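# Deliver checkmate in one with a robot-moved White piece

## Task

White is to play: make a single White move that checkmates Black. Pawns advance only one square per move, White pawns heading toward rank 5 and Black pawns toward rank 1; square names come from the labels along the board's edge. When finished, all squares not involved in the move must contain exactly what they had at the start, every piece on the board must stand upright and lie wholly within its square, and the result must hold without the robot touching or supporting anything.

## Robot and tools

Robot: two 7-joint arms, left_arm and right_arm, each with a parallel gripper. The names are labels only; they do not match image sides. All positions use one world frame: origin on the table top midway between the arms, +x out over the table, +z up, left_arm on the +y side. Results give each gripper's end_effector_position (metres) and end_effector_quat_wxyz. This position is the point between the closed pads; closed fingertips reach about 19 mm past it, open ones about 6 mm. Fingers point along the gripper's +z and close along its y. Printed positions can be off, more so at long reach.

execute_actions takes "actions", a list holding at most one item, plus optional "pictures" (boolean). An empty list just reports the state. A motion item is {"rows": [...], "steps": n}: n from 1 to 15 control steps at 1/30 s (default 15), up to 15 rows, one row per step, the final row repeated if rows run out. A wait item is {"steps": n} with n up to 300, counted from the previous result, and your reply time counts toward it. A refused call sends nothing.

Each row is one flat list of 20 numbers covering both arms, always all 20: left_arm's 7 joint targets, then its gripper position, force_limit, speed; then the same 10 for right_arm. Joint targets are absolute angles in radians, in the order printed by Joint positions: waist, shoulder, upper arm roll, elbow, forearm roll, wrist pitch, wrist roll. Stated ranges: waist -6.283 to 6.283, shoulder -2.250 to 2.250, upper arm roll -6.283 to 6.283, elbow -2.580 to 2.580, forearm roll -6.283 to 6.283, wrist pitch -2.100 to 2.100, wrist roll -6.283 to 6.283. True ends may differ by 0.013 rad either way. A target more than 0.013 past a stated end, and beyond the current angle, gets the call refused; one past the real end is clipped, and "joint sent to its limit" may appear (possibly about an earlier action). Per step, each target is held within 0.304 rad of the measured angle for the first four joints and 0.266 for the last three, and all targets are scaled back if they would move the gripper more than 70 mm away. Joints move together under speed and acceleration limits, so big moves may not be finished when a result returns.

Gripper numbers are absolute settings in [-1, 1]. position: +1 fully open (85 mm), pads touch near -0.8, -1 closes until blocked. force_limit: pad force, roughly 20 N at -1, 128 N at 0, 235 N at +1 on a 40 mm object (less on tiny or thin ones). speed: closing rate about 20, 85, 150 mm/s at -1, 0, +1; faster closing adds a few newtons. To keep a gripper unchanged, resend its previous three numbers; 0 is a real command. New force_limit or speed only take effect after a position change of at least 0.01. To grip, command -1, hold it, and confirm object_status is 2. Status codes: 0 moving, 1 blocked while opening, 2 blocked while closing, 3 reached target or pads met. Any new position resets it to 0 briefly. If a held object slips, fingers reclose on their own, except at force_limit -1, where status stays 2 even after a loss. position_measured is in counts: 3 open, ~78 = 60 mm, ~130 = 40 mm, ~180 = 20 mm, ~230 pads touching. Closing pushes fingertips about 13 mm farther from the arm, so leave clearance above the board.

Between replies the arms keep heading to the last row until motion has nearly stopped or a step is HELD. HELD marks steps where your row was not fully sent. "joint command not followed" means a clearance check altered joint targets; the rest of the row still ran. Joint positions, velocities and torques are listed per arm in joint order. If contact torque reaches a load limit (51.3 N m for the first four joints, 32.3 for the last three, held weight included) that arm halts 10 s and drops the rest of the call. Holding loads heats motors: MOTOR HOT from 60 °C, and at 75 °C an OVER-TEMPERATURE FAULT lets the arm sag. Brief external tugs on held items can happen.

zoom_image: camera (cam_head_left, cam_head_right, cam_high, cam_low, cam_left_wrist, cam_right_wrist) and region [x0, y0, x1, y1] in pixels of that camera's latest 672x504 image, origin top-left, at most 504 by 504; returns a closer view. Calibration (intrinsics, distortion, T_world_to_cam) is supplied per camera and may be slightly off; results list cameras whose values changed.

finished_scene: argument scene, the integer of the current scene; it ends that scene irreversibly and reports success. Answering without a tool call ends everything.

Suggested order: look and zoom to read square labels and pieces, pick the mating move, grasp the piece gently, lift clear, place it centred and upright, release, retreat, verify, then finish. Avoid knocking pieces over or off the table, hard pushes, arm-to-arm contact, drops and slams.

Each tool is called after ">>>" as name(argument=value, ...) on one line, values as JSON.

## Session

>>> execute_actions(actions=[])

Scene clock: 0.00 s of 4000.00 s.
left_arm: end_effector_position=(+0.1093, +0.1483, +0.2555) position_measured=3 object_status=3 end_effector_quat_wxyz=(-0.130, +0.672, -0.665, +0.299) | right_arm: end_effector_position=(+0.0645, -0.6731, +0.3974) position_measured=3 object_status=3 end_effector_quat_wxyz=(+0.298, +0.631, +0.446, -0.560)
Joint positions: left_arm=[ 0.045 -0.941  0.467  2.55   0.451  0.824  3.397] | right_arm=[ 0.443  0.144 -0.608  2.337  1.109  1.771 -0.876]
Joint velocities: left_arm=[ 0.001  0.    -0.    -0.    -0.001 -0.001 -0.001] | right_arm=[-0.     0.001 -0.     0.    -0.    -0.     0.001]
Joint torques (N m, as the joint torque sensors report them, + toward a larger angle): no reading
Motor temperatures (°C, as the motors report them): left_arm=[31 27 32 29 35 44 37] | right_arm=[32 31 27 28 40 34 40]

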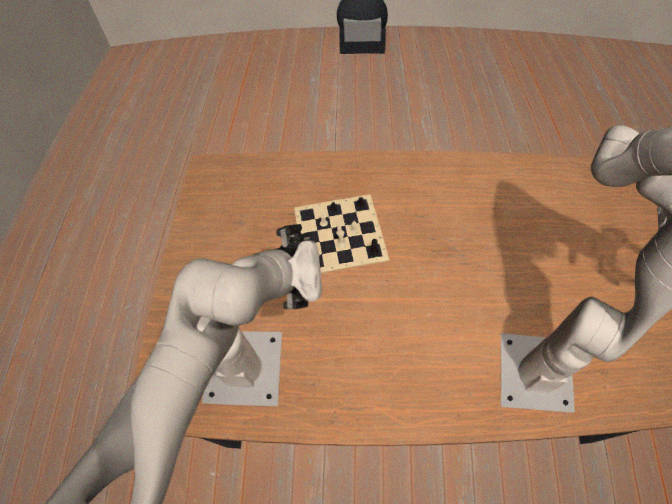

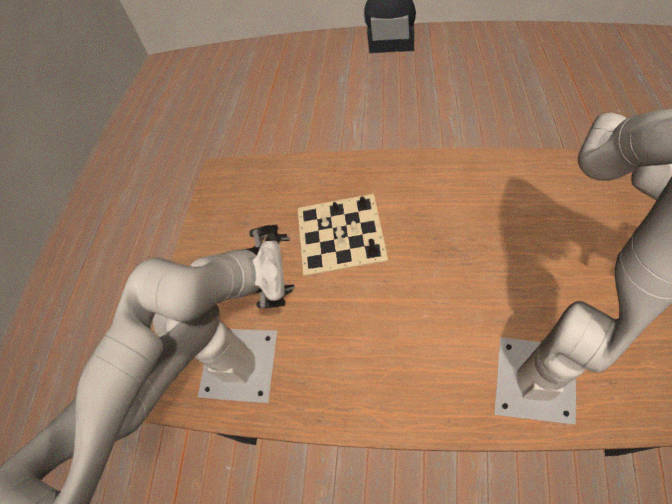

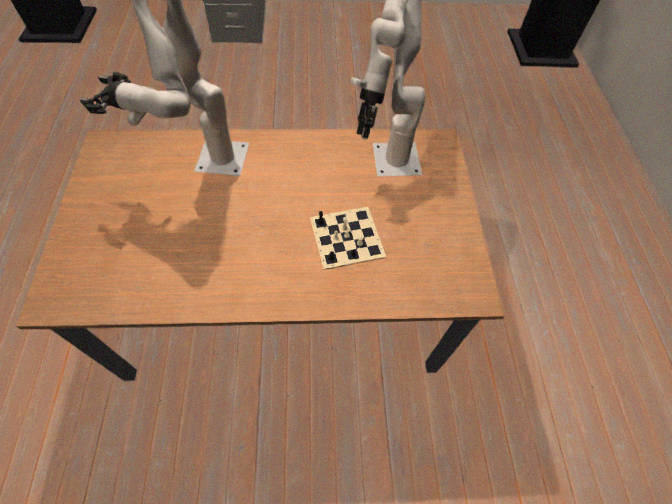

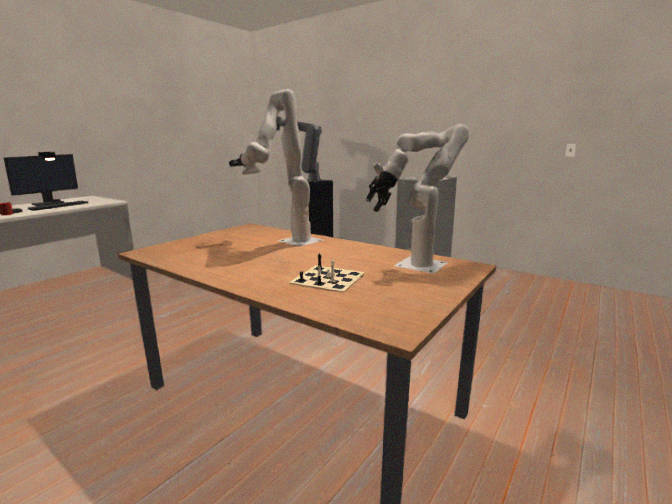

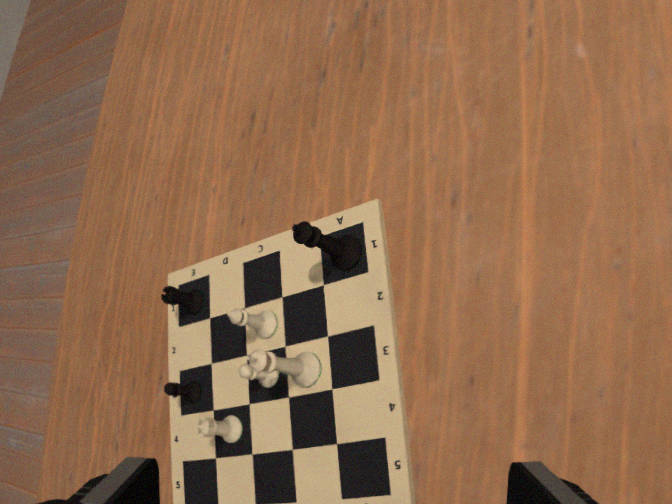

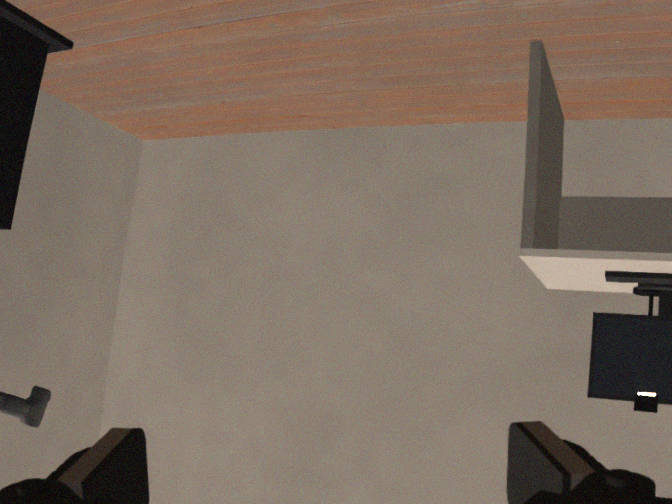

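>>> zoom_image(camera="cam_left_wrist", region=[140, 190, 440, 504])

>>> zoom_image(camera="cam_low", region=[280, 245, 376, 300])

>>> zoom_image(camera="cam_high", region=[300, 195, 400, 275])

>>> zoom_image(camera="cam_head_right", region=[285, 185, 405, 280])

Region (140, 190, 440, 504) of cam_left_wrist's 672x504 image, scaled by 1.605; it fills the left 482 columns of this view, and the rest is white.

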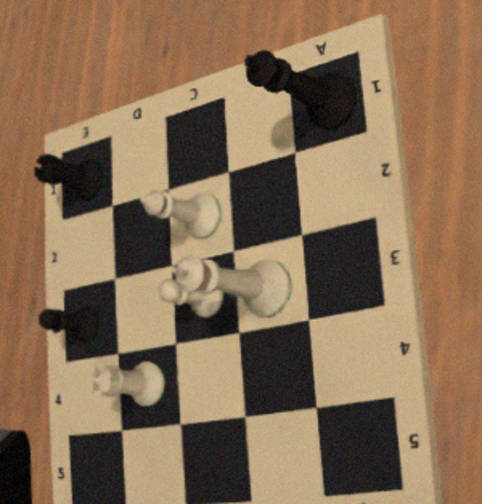

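Region (280, 245, 376, 300) of cam_low's 672x504 image, scaled by 5.250, with more detail than that image has; it fills the top 289 rows of this view, and the rest is white.

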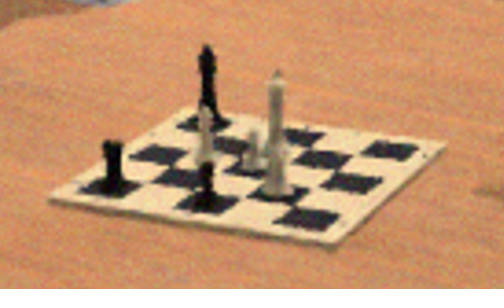

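Region (300, 195, 400, 275) of cam_high's 672x504 image, scaled by 5.040, with more detail than that image has; it fills the top 403 rows of this view, and the rest is white.

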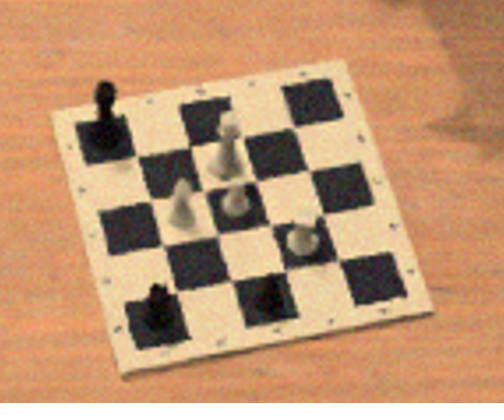

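Region (285, 185, 405, 280) of cam_head_right's 672x504 image, scaled by 4.200, with more detail than that image has; it fills the top 399 rows of this view, and the rest is white.

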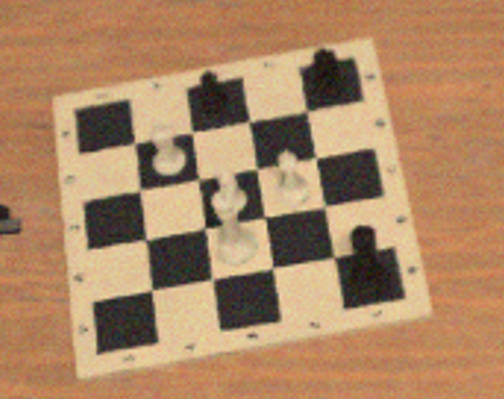

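>>> execute_actions(actions=[{"rows":[[0.375,0.489,0,1.82,0,0.833,3.3,0.0,-0.7,0,0.443,0.144,-0.608,2.337,1.109,1.771,-0.876,1,0,0]]}], pictures=false)

>>> execute_actions(actions=[{"steps":90}])

Scene clock: 24.97 s of 4000.00 s.
left_arm: end_effector_position=(+0.2088, +0.1476, +0.3783) position_measured=95 object_status=0 end_effector_quat_wxyz=(+0.131, -0.606, +0.720, -0.312) | right_arm: end_effector_position=(+0.0644, -0.6731, +0.3975) position_measured=3 object_status=3 end_effector_quat_wxyz=(+0.298, +0.631, +0.446, -0.560)
Joint positions: left_arm=[ 0.287 -0.583  0.15   2.202  0.159  0.831  3.325] | right_arm=[ 0.443  0.144 -0.608  2.337  1.109  1.771 -0.876]
Joint velocities: left_arm=[ 0.301  0.922 -0.554 -0.922 -0.583  0.008 -0.092] | right_arm=[-0.001 -0.     0.    -0.     0.    -0.    -0.   ]
Joint torques (N m, as the joint torque sensors report them, + toward a larger angle): left_arm=[ -0.06   0.46  -1.   -10.96  -0.11  -1.55   0.19] | right_arm=[-0.21 -7.38 -0.06 -4.52  1.31  2.53 -0.11]
Motor temperatures (°C, as the motors report them): left_arm=[31 27 32 29 35 44 37] | right_arm=[32 31 27 28 40 34 40]
Steps of this call (steps 1 to 90: nothing new was sent; then 21.47 s passed at rest; steps 91 to 105: all 15 steps of this action). Readings (joint positions | what the end effector reports):
91: left_arm=[0.047 -0.940 0.467 2.549 0.451 0.824 3.397] | right_arm=[0.443 0.144 -0.608 2.337 1.109 1.771 -0.876] | left_arm position_measured=3 object_status=0 | right_arm position_measured=3 object_status=3
92: left_arm=[0.054 -0.933 0.463 2.545 0.447 0.825 3.396] | right_arm=[0.443 0.144 -0.608 2.337 1.109 1.771 -0.876] | left_arm position_measured=4 object_status=0 | right_arm position_measured=3 object_status=3
94: left_arm=[0.084 -0.903 0.438 2.520 0.425 0.826 3.388] | right_arm=[0.443 0.144 -0.608 2.337 1.109 1.771 -0.876] | left_arm position_measured=14 object_status=0 | right_arm position_measured=3 object_status=3
98: left_arm=[0.185 -0.791 0.330 2.411 0.330 0.829 3.357] | right_arm=[0.443 0.144 -0.608 2.337 1.109 1.771 -0.876] | left_arm position_measured=43 object_status=0 | right_arm position_measured=3 object_status=3
105: the state above

Scene clock: 27.97 s of 4000.00 s.
left_arm: end_effector_position=(+0.3684, +0.1472, +0.1334) position_measured=128 object_status=3 end_effector_quat_wxyz=(-0.000, -0.635, +0.772, +0.000) | right_arm: end_effector_position=(+0.0644, -0.6731, +0.3975) position_measured=3 object_status=3 end_effector_quat_wxyz=(+0.298, +0.631, +0.446, -0.560)
Joint positions: left_arm=[0.375 0.489 0.    1.82  0.    0.833 3.3  ] | right_arm=[ 0.443  0.144 -0.608  2.337  1.109  1.771 -0.876]
Joint velocities: left_arm=[ 0.     0.    -0.     0.     0.002  0.001 -0.001] | right_arm=[ 0.    -0.001  0.     0.    -0.001  0.001 -0.   ]
Joint torques (N m, as the joint torque sensors report them, + toward a larger angle): left_arm=[  0.07 -17.24   0.56  -6.97  -0.27   0.31   0.07] | right_arm=[-0.05 -7.42  0.01 -4.44  1.34  2.59 -0.16]
Motor temperatures (°C, as the motors report them): left_arm=[31 27 32 29 35 44 37] | right_arm=[32 31 27 28 40 34 40]
Steps of this call (steps 1 to 60: the robot went on to your last target; steps 61 to 90: nothing new was sent). Readings (joint positions | what the end effector reports):
1: left_arm=[0.297 -0.552 0.132 2.171 0.140 0.831 3.322] | right_arm=[0.443 0.144 -0.608 2.337 1.109 1.771 -0.876] | left_arm position_measured=103 object_status=0 | right_arm position_measured=3 object_status=3
2: left_arm=[0.305 -0.521 0.117 2.140 0.124 0.832 3.319] | right_arm=[0.443 0.144 -0.608 2.337 1.109 1.771 -0.876] | left_arm position_measured=110 object_status=0 | right_arm position_measured=3 object_status=3
4: left_arm=[0.320 -0.458 0.090 2.076 0.096 0.832 3.315] | right_arm=[0.443 0.144 -0.608 2.337 1.109 1.771 -0.876] | left_arm position_measured=123 object_status=0 | right_arm position_measured=3 object_status=3
8: left_arm=[0.344 -0.314 0.050 1.962 0.053 0.832 3.308] | right_arm=[0.443 0.144 -0.608 2.337 1.109 1.771 -0.876] | left_arm position_measured=128 object_status=0 | right_arm position_measured=3 object_status=3
90: the state above
All arms were judged still, so your last target was given up. Only a new action makes them travel on or press farther. Fingers that are still opening or closing keep moving.
camera_calibration (this result's frames):
cam_left_wrist: T_world_to_cam=[[-0.984634, 0.171704, 0.0318375, 0.328737], [0.171122, 0.985042, -0.0202177, -0.145545], [-0.0348327, -0.0144589, -0.999289, 0.2977], [0, 0, 0, 1]] pos_world=[0.358961, 0.0912265, 0.28408]
cam_right_wrist: T_world_to_cam=[[0.905898, -0.405107, -0.123438, -0.286157], [0.0415301, -0.205089, 0.977862, -0.475943], [-0.421454, -0.89097, -0.168966, -0.357119], [0, 0, 0, 1]] pos_world=[0.128486, -0.531717, 0.369743]

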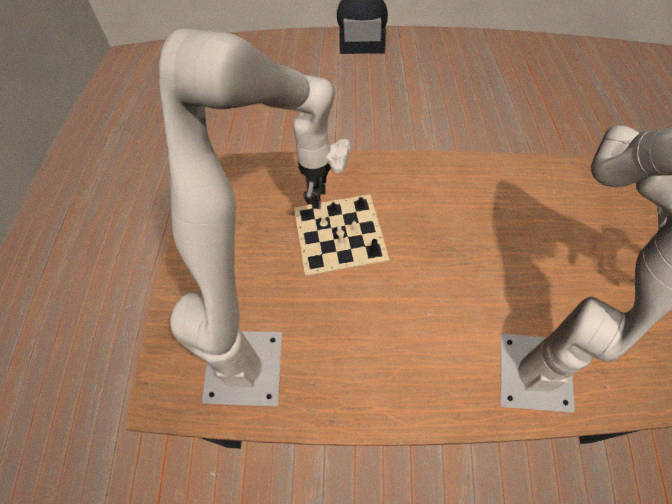

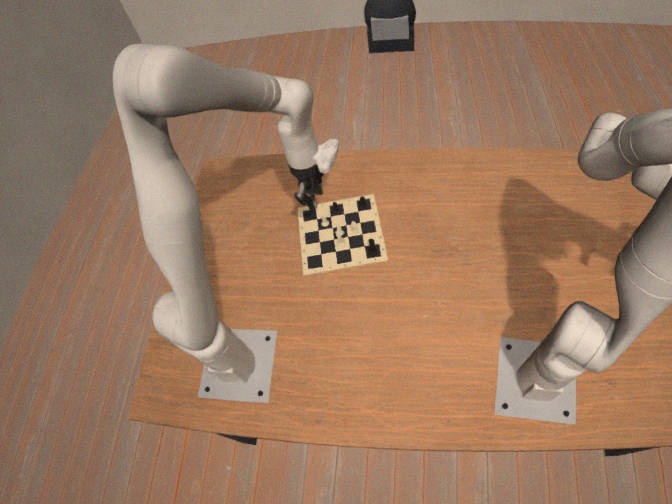

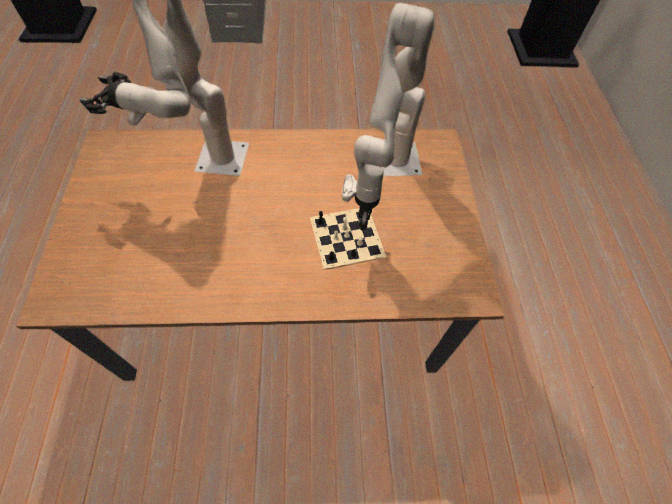

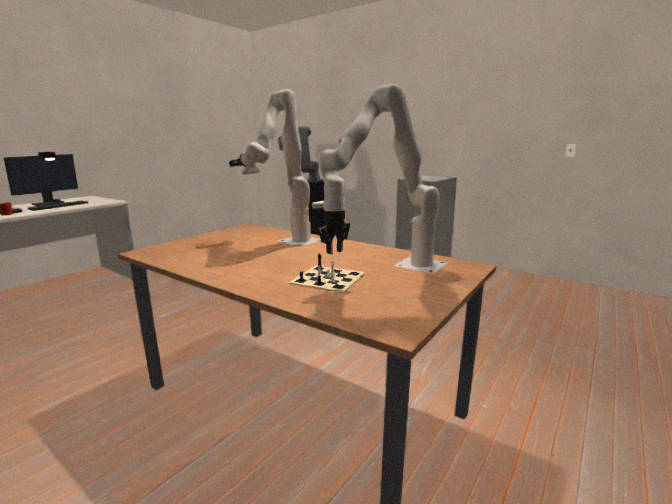

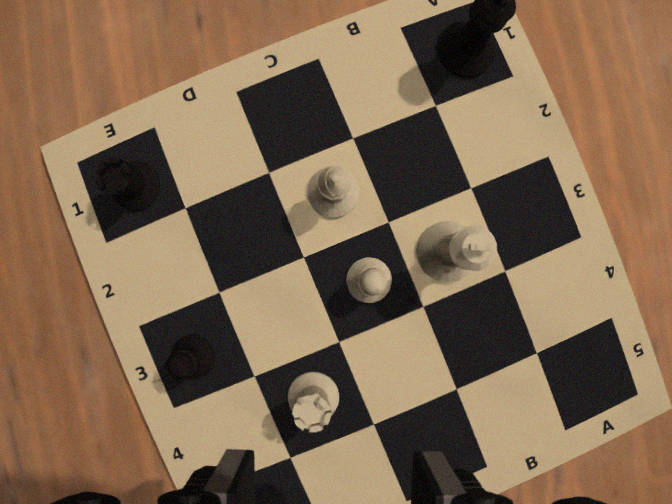

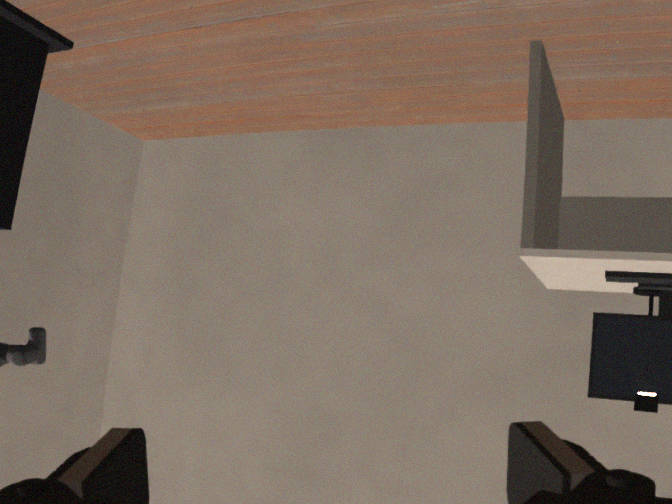

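>>> execute_actions(actions=[{"rows":[[0.377,0.6143,0,1.8619,0,0.6654,3.707,-0.1,-0.7,0,0.443,0.144,-0.608,2.337,1.109,1.771,-0.876,1,0,0]]}], pictures=false)

>>> execute_actions(actions=[{"steps":30}])

>>> zoom_image(camera="cam_low", region=[280, 220, 390, 300])

Scene clock: 42.23 s of 4000.00 s.
left_arm: end_effector_position=(+0.3746, +0.1440, +0.0713) position_measured=141 object_status=3 end_effector_quat_wxyz=(-0.000, +0.777, -0.629, +0.001) | right_arm: end_effector_position=(+0.0644, -0.6731, +0.3975) position_measured=3 object_status=3 end_effector_quat_wxyz=(+0.298, +0.631, +0.446, -0.560)
Joint positions: left_arm=[ 0.377  0.611 -0.     1.862  0.     0.666  3.706] | right_arm=[ 0.443  0.144 -0.608  2.337  1.109  1.771 -0.876]
Joint velocities: left_arm=[ 0.001  0.013 -0.    -0.002  0.    -0.013  0.04 ] | right_arm=[ 0.     0.    -0.    -0.    -0.001  0.     0.001]
Joint torques (N m, as the joint torque sensors report them, + toward a larger angle): left_arm=[  0.07 -18.69   0.51  -5.89  -0.14   0.06   0.14] | right_arm=[-0.02 -7.48  0.07 -4.52  1.29  2.56 -0.14]
Motor temperatures (°C, as the motors report them): left_arm=[31 27 32 29 35 44 37] | right_arm=[32 31 27 28 40 34 40]
Steps of this call (steps 1 to 90: nothing new was sent; then 10.77 s passed at rest; steps 91 to 105: all 15 steps of this action). Readings (joint positions | what the end effector reports):
91: left_arm=[0.375 0.490 0.000 1.820 -0.000 0.832 3.301] | right_arm=[0.443 0.144 -0.608 2.337 1.109 1.771 -0.876] | left_arm position_measured=128 object_status=0 | right_arm position_measured=3 object_status=3
92: left_arm=[0.375 0.495 0.000 1.821 -0.000 0.827 3.309] | right_arm=[0.443 0.144 -0.608 2.337 1.109 1.771 -0.876] | left_arm position_measured=130 object_status=0 | right_arm position_measured=3 object_status=3
94: left_arm=[0.376 0.521 0.000 1.829 -0.000 0.797 3.358] | right_arm=[0.443 0.144 -0.608 2.337 1.109 1.771 -0.876] | left_arm position_measured=137 object_status=0 | right_arm position_measured=3 object_status=3
98: left_arm=[0.376 0.572 -0.000 1.848 -0.000 0.723 3.516] | right_arm=[0.443 0.144 -0.608 2.337 1.109 1.771 -0.876] | left_arm position_measured=141 object_status=0 | right_arm position_measured=3 object_status=3
105: the state above

Scene clock: 43.23 s of 4000.00 s.
left_arm: end_effector_position=(+0.3741, +0.1441, +0.0701) position_measured=141 object_status=3 end_effector_quat_wxyz=(+0.000, +0.777, -0.629, -0.000) | right_arm: end_effector_position=(+0.0644, -0.6731, +0.3975) position_measured=3 object_status=3 end_effector_quat_wxyz=(+0.298, +0.631, +0.446, -0.560)
Joint positions: left_arm=[0.377 0.614 0.    1.862 0.    0.665 3.707] | right_arm=[ 0.443  0.144 -0.608  2.337  1.109  1.771 -0.876]
Joint velocities: left_arm=[ 0.001 -0.    -0.     0.    -0.001 -0.003  0.   ] | right_arm=[-0.001  0.001 -0.    -0.    -0.003 -0.    -0.001]
Joint torques (N m, as the joint torque sensors report them, + toward a larger angle): left_arm=[  0.13 -18.27   0.82  -5.89  -0.4    0.29   0.01] | right_arm=[-0.12 -7.37 -0.03 -4.64  1.39  2.57 -0.18]
Motor temperatures (°C, as the motors report them): left_arm=[31 27 32 29 35 44 37] | right_arm=[32 31 27 28 40 34 40]
Steps of this call (steps 1 to 15: the robot went on to your last target; steps 16 to 30: nothing new was sent). Readings (joint positions | what the end effector reports):
1: left_arm=[0.377 0.612 -0.000 1.862 0.000 0.666 3.707] | right_arm=[0.443 0.144 -0.608 2.337 1.109 1.771 -0.876] | left_arm position_measured=141 object_status=3 | right_arm position_measured=3 object_status=3
2: left_arm=[0.377 0.613 -0.000 1.862 0.000 0.665 3.707] | right_arm=[0.443 0.144 -0.608 2.337 1.109 1.771 -0.876] | left_arm position_measured=141 object_status=3 | right_arm position_measured=3 object_status=3
4: left_arm=[0.377 0.613 -0.000 1.862 0.000 0.665 3.707] | right_arm=[0.443 0.144 -0.608 2.337 1.109 1.771 -0.876] | left_arm position_measured=141 object_status=3 | right_arm position_measured=3 object_status=3
8: left_arm=[0.377 0.614 0.000 1.862 0.000 0.665 3.707] | right_arm=[0.443 0.144 -0.608 2.337 1.109 1.771 -0.876] | left_arm position_measured=141 object_status=3 | right_arm position_measured=3 object_status=3
30: the state above
All arms were judged still, so your last target was given up. Only a new action makes them travel on or press farther. Fingers that are still opening or closing keep moving.
camera_calibration (this result's frames):
cam_left_wrist: T_world_to_cam=[[-0.972647, -0.230151, 0.0314425, 0.39043], [-0.230838, 0.972781, -0.0202883, 0.0073653], [-0.0259172, -0.0269915, -0.9993, 0.233014], [0, 0, 0, 1]] pos_world=[0.38749, 0.0889825, 0.220724]
cam_right_wrist: T_world_to_cam=[[0.905898, -0.405107, -0.123438, -0.286157], [0.0415301, -0.205089, 0.977862, -0.475943], [-0.421454, -0.89097, -0.168966, -0.357119], [0, 0, 0, 1]] pos_world=[0.128486, -0.531717, 0.369743]

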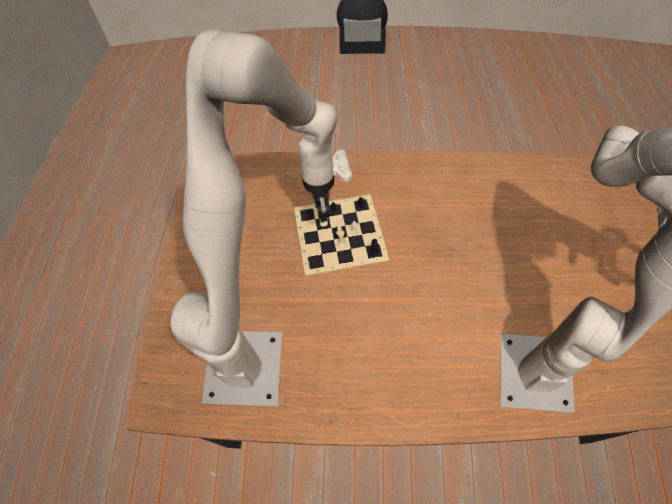

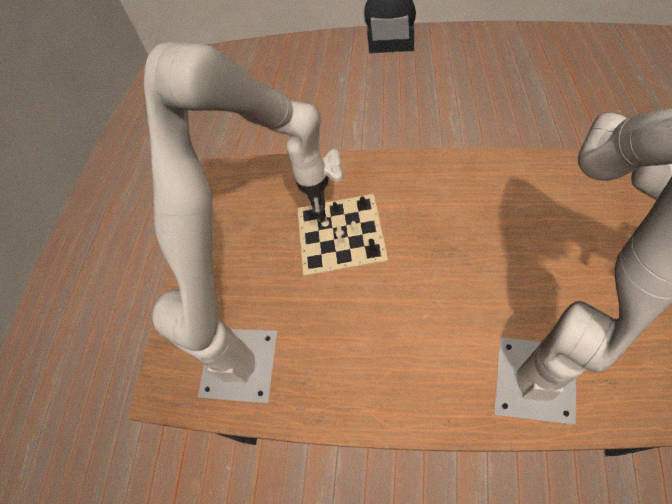

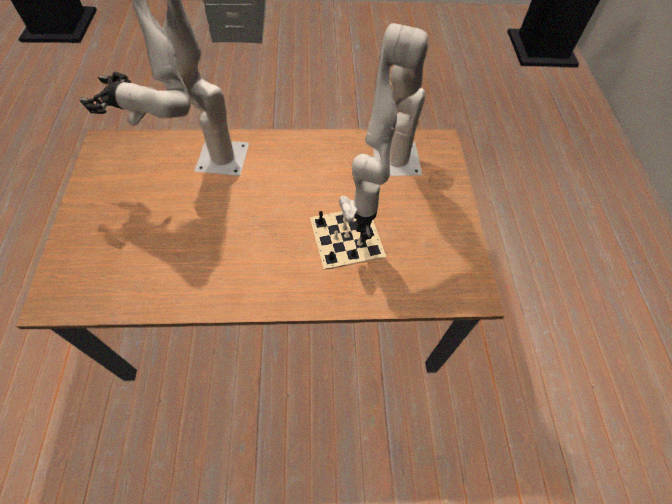

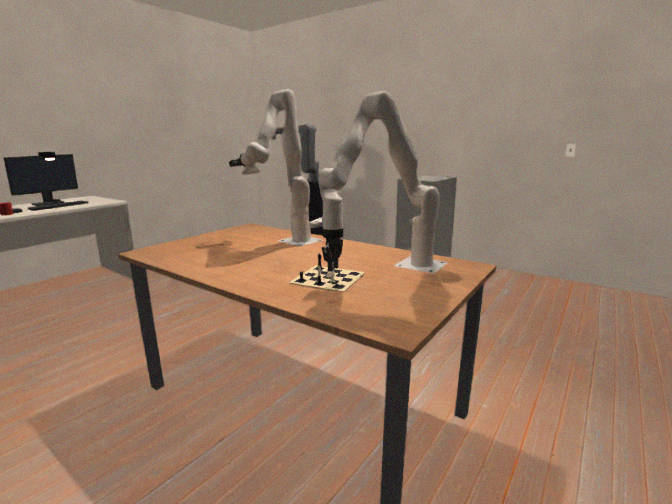

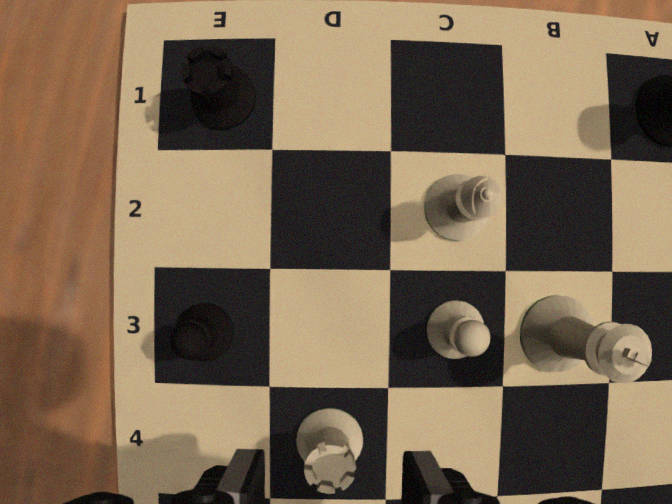

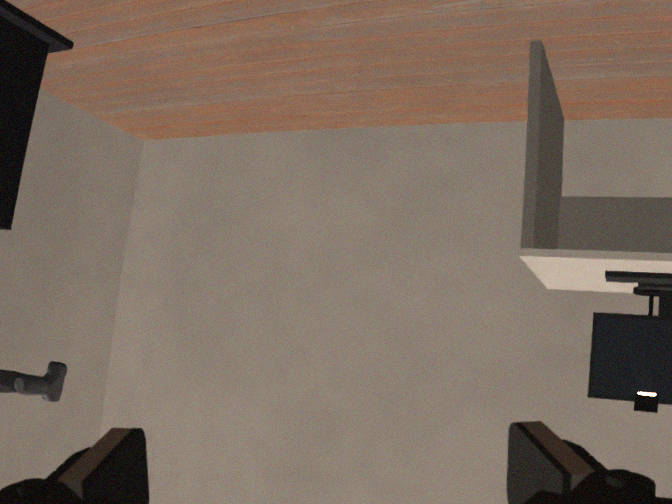

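Region (280, 220, 390, 300) of cam_low's 672x504 image, scaled by 4.582, with more detail than that image has; it fills the top 367 rows of this view, and the rest is white.

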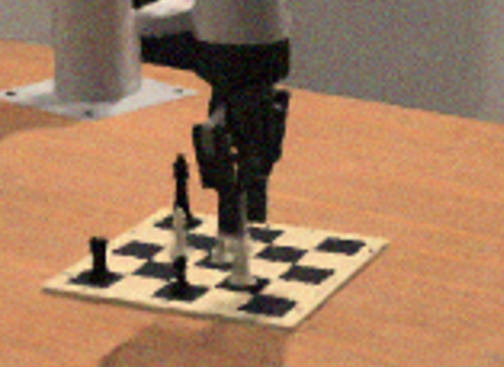

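>>> execute_actions(actions=[{"rows":[[0.376,0.6802,0,1.8795,0,0.5819,3.707,-0.1,-0.7,0,0.443,0.144,-0.608,2.337,1.109,1.771,-0.876,1,0,0]]}])

>>> zoom_image(camera="cam_low", region=[280, 220, 390, 300])

Scene clock: 51.50 s of 4000.00 s.
left_arm: end_effector_position=(+0.3752, +0.1442, +0.0382) position_measured=141 object_status=3 end_effector_quat_wxyz=(-0.000, +0.778, -0.629, +0.000) | right_arm: end_effector_position=(+0.0644, -0.6731, +0.3975) position_measured=3 object_status=3 end_effector_quat_wxyz=(+0.298, +0.631, +0.446, -0.560)
Joint positions: left_arm=[ 0.376  0.68  -0.     1.88  -0.     0.582  3.707] | right_arm=[ 0.443  0.144 -0.608  2.337  1.109  1.771 -0.876]
Joint velocities: left_arm=[ 0.     0.005 -0.    -0.    -0.001  0.002  0.   ] | right_arm=[ 0.001 -0.     0.     0.     0.    -0.     0.001]
Joint torques (N m, as the joint torque sensors report them, + toward a larger angle): left_arm=[  0.06 -19.     0.77  -5.21  -0.42   0.28   0.18] | right_arm=[-0.27 -7.35  0.09 -4.44  1.36  2.47 -0.17]
Motor temperatures (°C, as the motors report them): left_arm=[31 27 32 29 35 44 37] | right_arm=[32 31 27 28 40 34 40]
Steps of this call (steps 1 to 90: nothing new was sent; then 4.77 s passed at rest; steps 91 to 105: all 15 steps of this action). Readings (joint positions | what the end effector reports):
91: left_arm=[0.377 0.615 0.000 1.862 -0.000 0.665 3.707] | right_arm=[0.443 0.144 -0.608 2.337 1.109 1.771 -0.876] | left_arm position_measured=141 object_status=3 | right_arm position_measured=3 object_status=3
92: left_arm=[0.377 0.621 0.000 1.863 0.000 0.659 3.707] | right_arm=[0.443 0.144 -0.608 2.337 1.109 1.771 -0.876] | left_arm position_measured=141 object_status=3 | right_arm position_measured=3 object_status=3
94: left_arm=[0.377 0.649 0.000 1.869 0.000 0.627 3.707] | right_arm=[0.443 0.144 -0.608 2.337 1.109 1.771 -0.876] | left_arm position_measured=141 object_status=3 | right_arm position_measured=3 object_status=3
98: left_arm=[0.376 0.677 -0.000 1.880 -0.000 0.583 3.707] | right_arm=[0.443 0.144 -0.608 2.337 1.109 1.771 -0.876] | left_arm position_measured=141 object_status=3 | right_arm position_measured=3 object_status=3
105: the state above
camera_calibration (this result's frames):
cam_left_wrist: T_world_to_cam=[[-0.972432, -0.231113, 0.0310151, 0.392544], [-0.231797, 0.972547, -0.0205721, 0.00729311], [-0.0254092, -0.0271942, -0.999307, 0.201096], [0, 0, 0, 1]] pos_world=[0.388522, 0.0890978, 0.188932]
cam_right_wrist: T_world_to_cam=[[0.905898, -0.405107, -0.123438, -0.286157], [0.0415299, -0.205089, 0.977862, -0.475943], [-0.421454, -0.89097, -0.168966, -0.357119], [0, 0, 0, 1]] pos_world=[0.128486, -0.531717, 0.369743]

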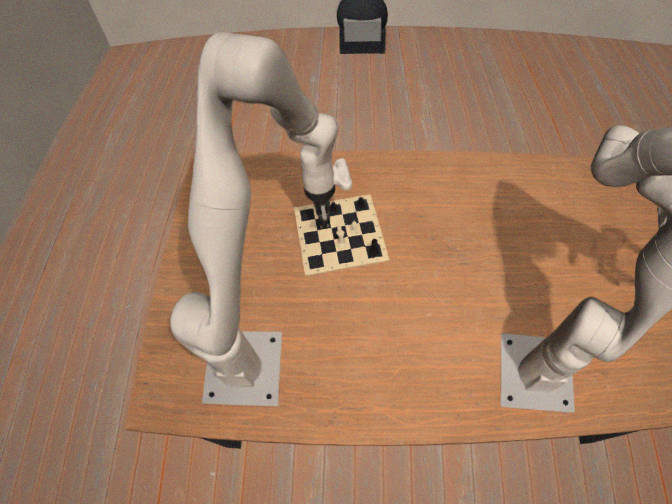

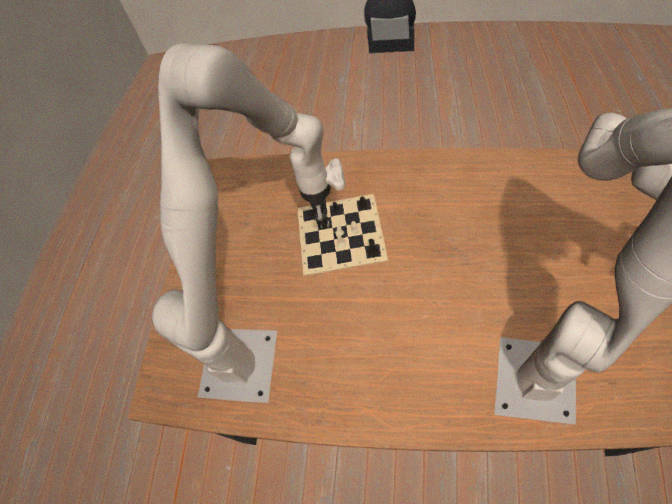

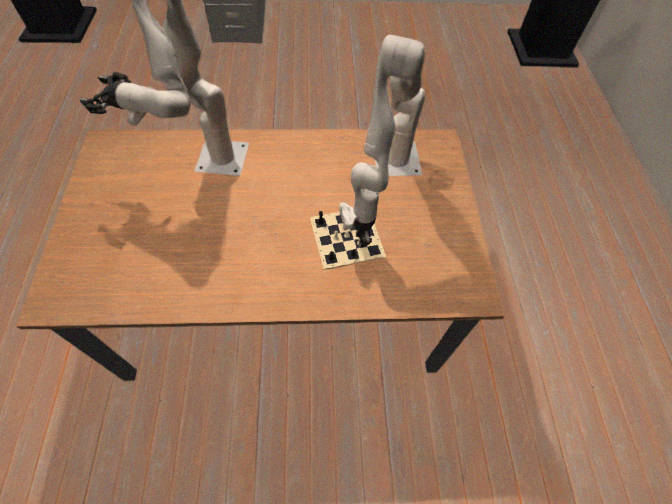

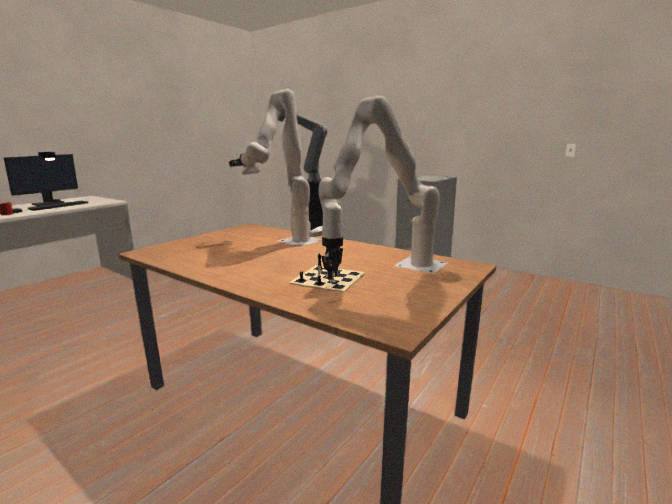

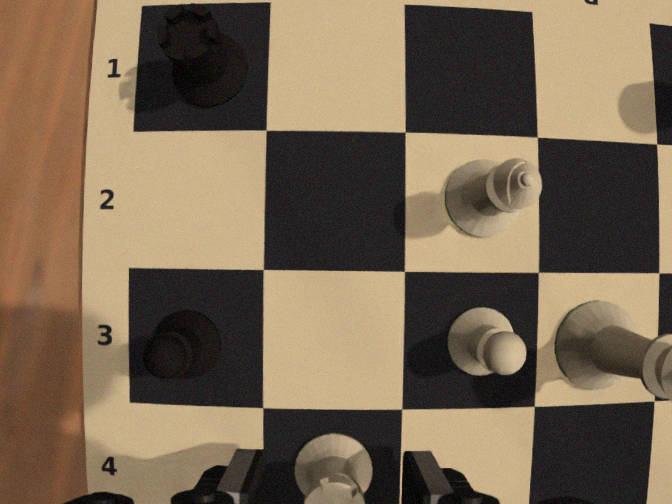

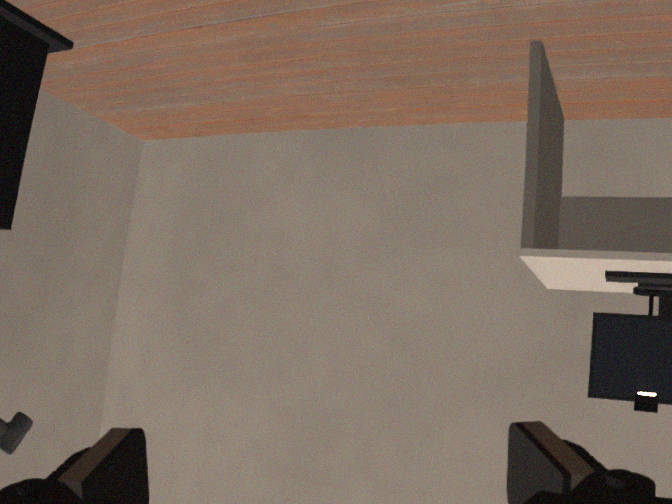

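Region (280, 220, 390, 300) of cam_low's 672x504 image, scaled by 4.582, with more detail than that image has; it fills the top 367 rows of this view, and the rest is white.

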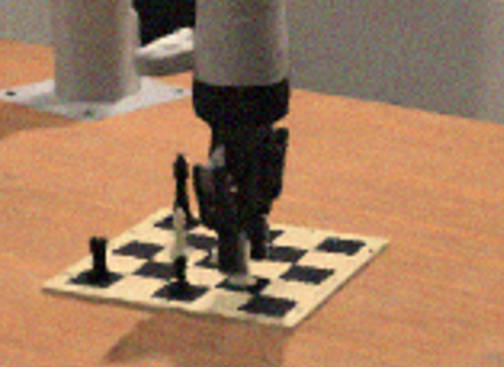

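>>> execute_actions(actions=[{"rows":[[0.376,0.6802,0,1.8795,0,0.5819,3.707,-1,-0.7,0,0.443,0.144,-0.608,2.337,1.109,1.771,-0.876,1,0,0]]}], pictures=false)

>>> execute_actions(actions=[{"rows":[[0.376,0.668,0,1.876,0,0.597,3.707,-1,-0.7,0,0.443,0.144,-0.608,2.337,1.109,1.771,-0.876,1,0,0],[0.376,0.645,0,1.870,0,0.626,3.707,-1,-0.7,0,0.443,0.144,-0.608,2.337,1.109,1.771,-0.876,1,0,0]],"steps":10}], pictures=false)

Scene clock: 60.80 s of 4000.00 s.
left_arm: end_effector_position=(+0.3751, +0.1442, +0.0381) position_measured=199 object_status=0 end_effector_quat_wxyz=(-0.000, +0.778, -0.629, +0.000) | right_arm: end_effector_position=(+0.0644, -0.6731, +0.3975) position_measured=3 object_status=3 end_effector_quat_wxyz=(+0.298, +0.631, +0.446, -0.560)
Joint positions: left_arm=[0.376 0.68  0.    1.879 0.    0.582 3.707] | right_arm=[ 0.443  0.144 -0.608  2.337  1.109  1.771 -0.876]
Joint velocities: left_arm=[ 0.    -0.     0.    -0.    -0.002  0.001 -0.001] | right_arm=[-0.     0.     0.    -0.     0.    -0.    -0.001]
Joint torques (N m, as the joint torque sensors report them, + toward a larger angle): left_arm=[ -0.05 -18.62   0.63  -4.89  -0.2    0.48   0.14] | right_arm=[-0.1  -7.32  0.02 -4.35  1.37  2.63 -0.18]
Motor temperatures (°C, as the motors report them): left_arm=[31 27 32 29 35 44 37] | right_arm=[32 31 27 28 40 34 40]
Steps of this call (steps 1 to 15: the robot went on to your last target; steps 16 to 90: nothing new was sent; then 5.80 s passed at rest; steps 91 to 105: all 15 steps of this action). Readings (joint positions | what the end effector reports):
91: left_arm=[0.376 0.680 0.000 1.879 0.000 0.582 3.707] | right_arm=[0.443 0.144 -0.608 2.337 1.109 1.771 -0.876] | left_arm position_measured=141 object_status=0 | right_arm position_measured=3 object_status=3
92: left_arm=[0.376 0.680 0.000 1.879 -0.000 0.582 3.707] | right_arm=[0.443 0.144 -0.608 2.337 1.109 1.771 -0.876] | left_arm position_measured=142 object_status=0 | right_arm position_measured=3 object_status=3
94: left_arm=[0.376 0.680 0.000 1.879 0.000 0.582 3.707] | right_arm=[0.443 0.144 -0.608 2.337 1.109 1.771 -0.876] | left_arm position_measured=152 object_status=0 | right_arm position_measured=3 object_status=3
98: left_arm=[0.376 0.680 0.000 1.879 0.000 0.582 3.707] | right_arm=[0.443 0.144 -0.608 2.337 1.109 1.771 -0.876] | left_arm position_measured=181 object_status=0 | right_arm position_measured=3 object_status=3
105: the state above

Scene clock: 61.13 s of 4000.00 s.
left_arm: end_effector_position=(+0.3749, +0.1443, +0.0547) position_measured=199 object_status=2 end_effector_quat_wxyz=(+0.000, +0.778, -0.629, -0.000) | right_arm: end_effector_position=(+0.0644, -0.6731, +0.3975) position_measured=3 object_status=3 end_effector_quat_wxyz=(+0.298, +0.631, +0.446, -0.560)
Joint positions: left_arm=[ 0.376  0.646  0.     1.87  -0.     0.626  3.707] | right_arm=[ 0.443  0.144 -0.608  2.337  1.109  1.771 -0.876]
Joint velocities: left_arm=[ 0.    -0.01  -0.001 -0.    -0.001 -0.001 -0.001] | right_arm=[-0.001  0.    -0.     0.    -0.    -0.    -0.   ]
Joint torques (N m, as the joint torque sensors report them, + toward a larger angle): left_arm=[ -0.18 -18.7    0.34  -5.37  -0.38   0.44   0.18] | right_arm=[-0.15 -7.48  0.05 -4.47  1.33  2.56 -0.14]
Motor temperatures (°C, as the motors report them): left_arm=[31 27 32 29 35 44 37] | right_arm=[32 31 27 28 40 34 40]
Steps of this call (steps 1 to 10: all 10 steps of this action). Readings (joint positions | what the end effector reports):
1: left_arm=[0.376 0.679 0.000 1.879 0.000 0.583 3.707] | right_arm=[0.443 0.144 -0.608 2.337 1.109 1.771 -0.876] | left_arm position_measured=199 object_status=2 | right_arm position_measured=3 object_status=3
2: left_arm=[0.376 0.673 -0.000 1.878 -0.000 0.588 3.707] | right_arm=[0.443 0.144 -0.608 2.337 1.109 1.771 -0.876] | left_arm position_measured=199 object_status=2 | right_arm position_measured=3 object_status=3
4: left_arm=[0.376 0.652 -0.000 1.873 -0.000 0.613 3.707] | right_arm=[0.443 0.144 -0.608 2.337 1.109 1.771 -0.876] | left_arm position_measured=199 object_status=2 | right_arm position_measured=3 object_status=3
8: left_arm=[0.376 0.647 0.000 1.870 0.000 0.626 3.707] | right_arm=[0.443 0.144 -0.608 2.337 1.109 1.771 -0.876] | left_arm position_measured=199 object_status=2 | right_arm position_measured=3 object_status=3
10: the state above


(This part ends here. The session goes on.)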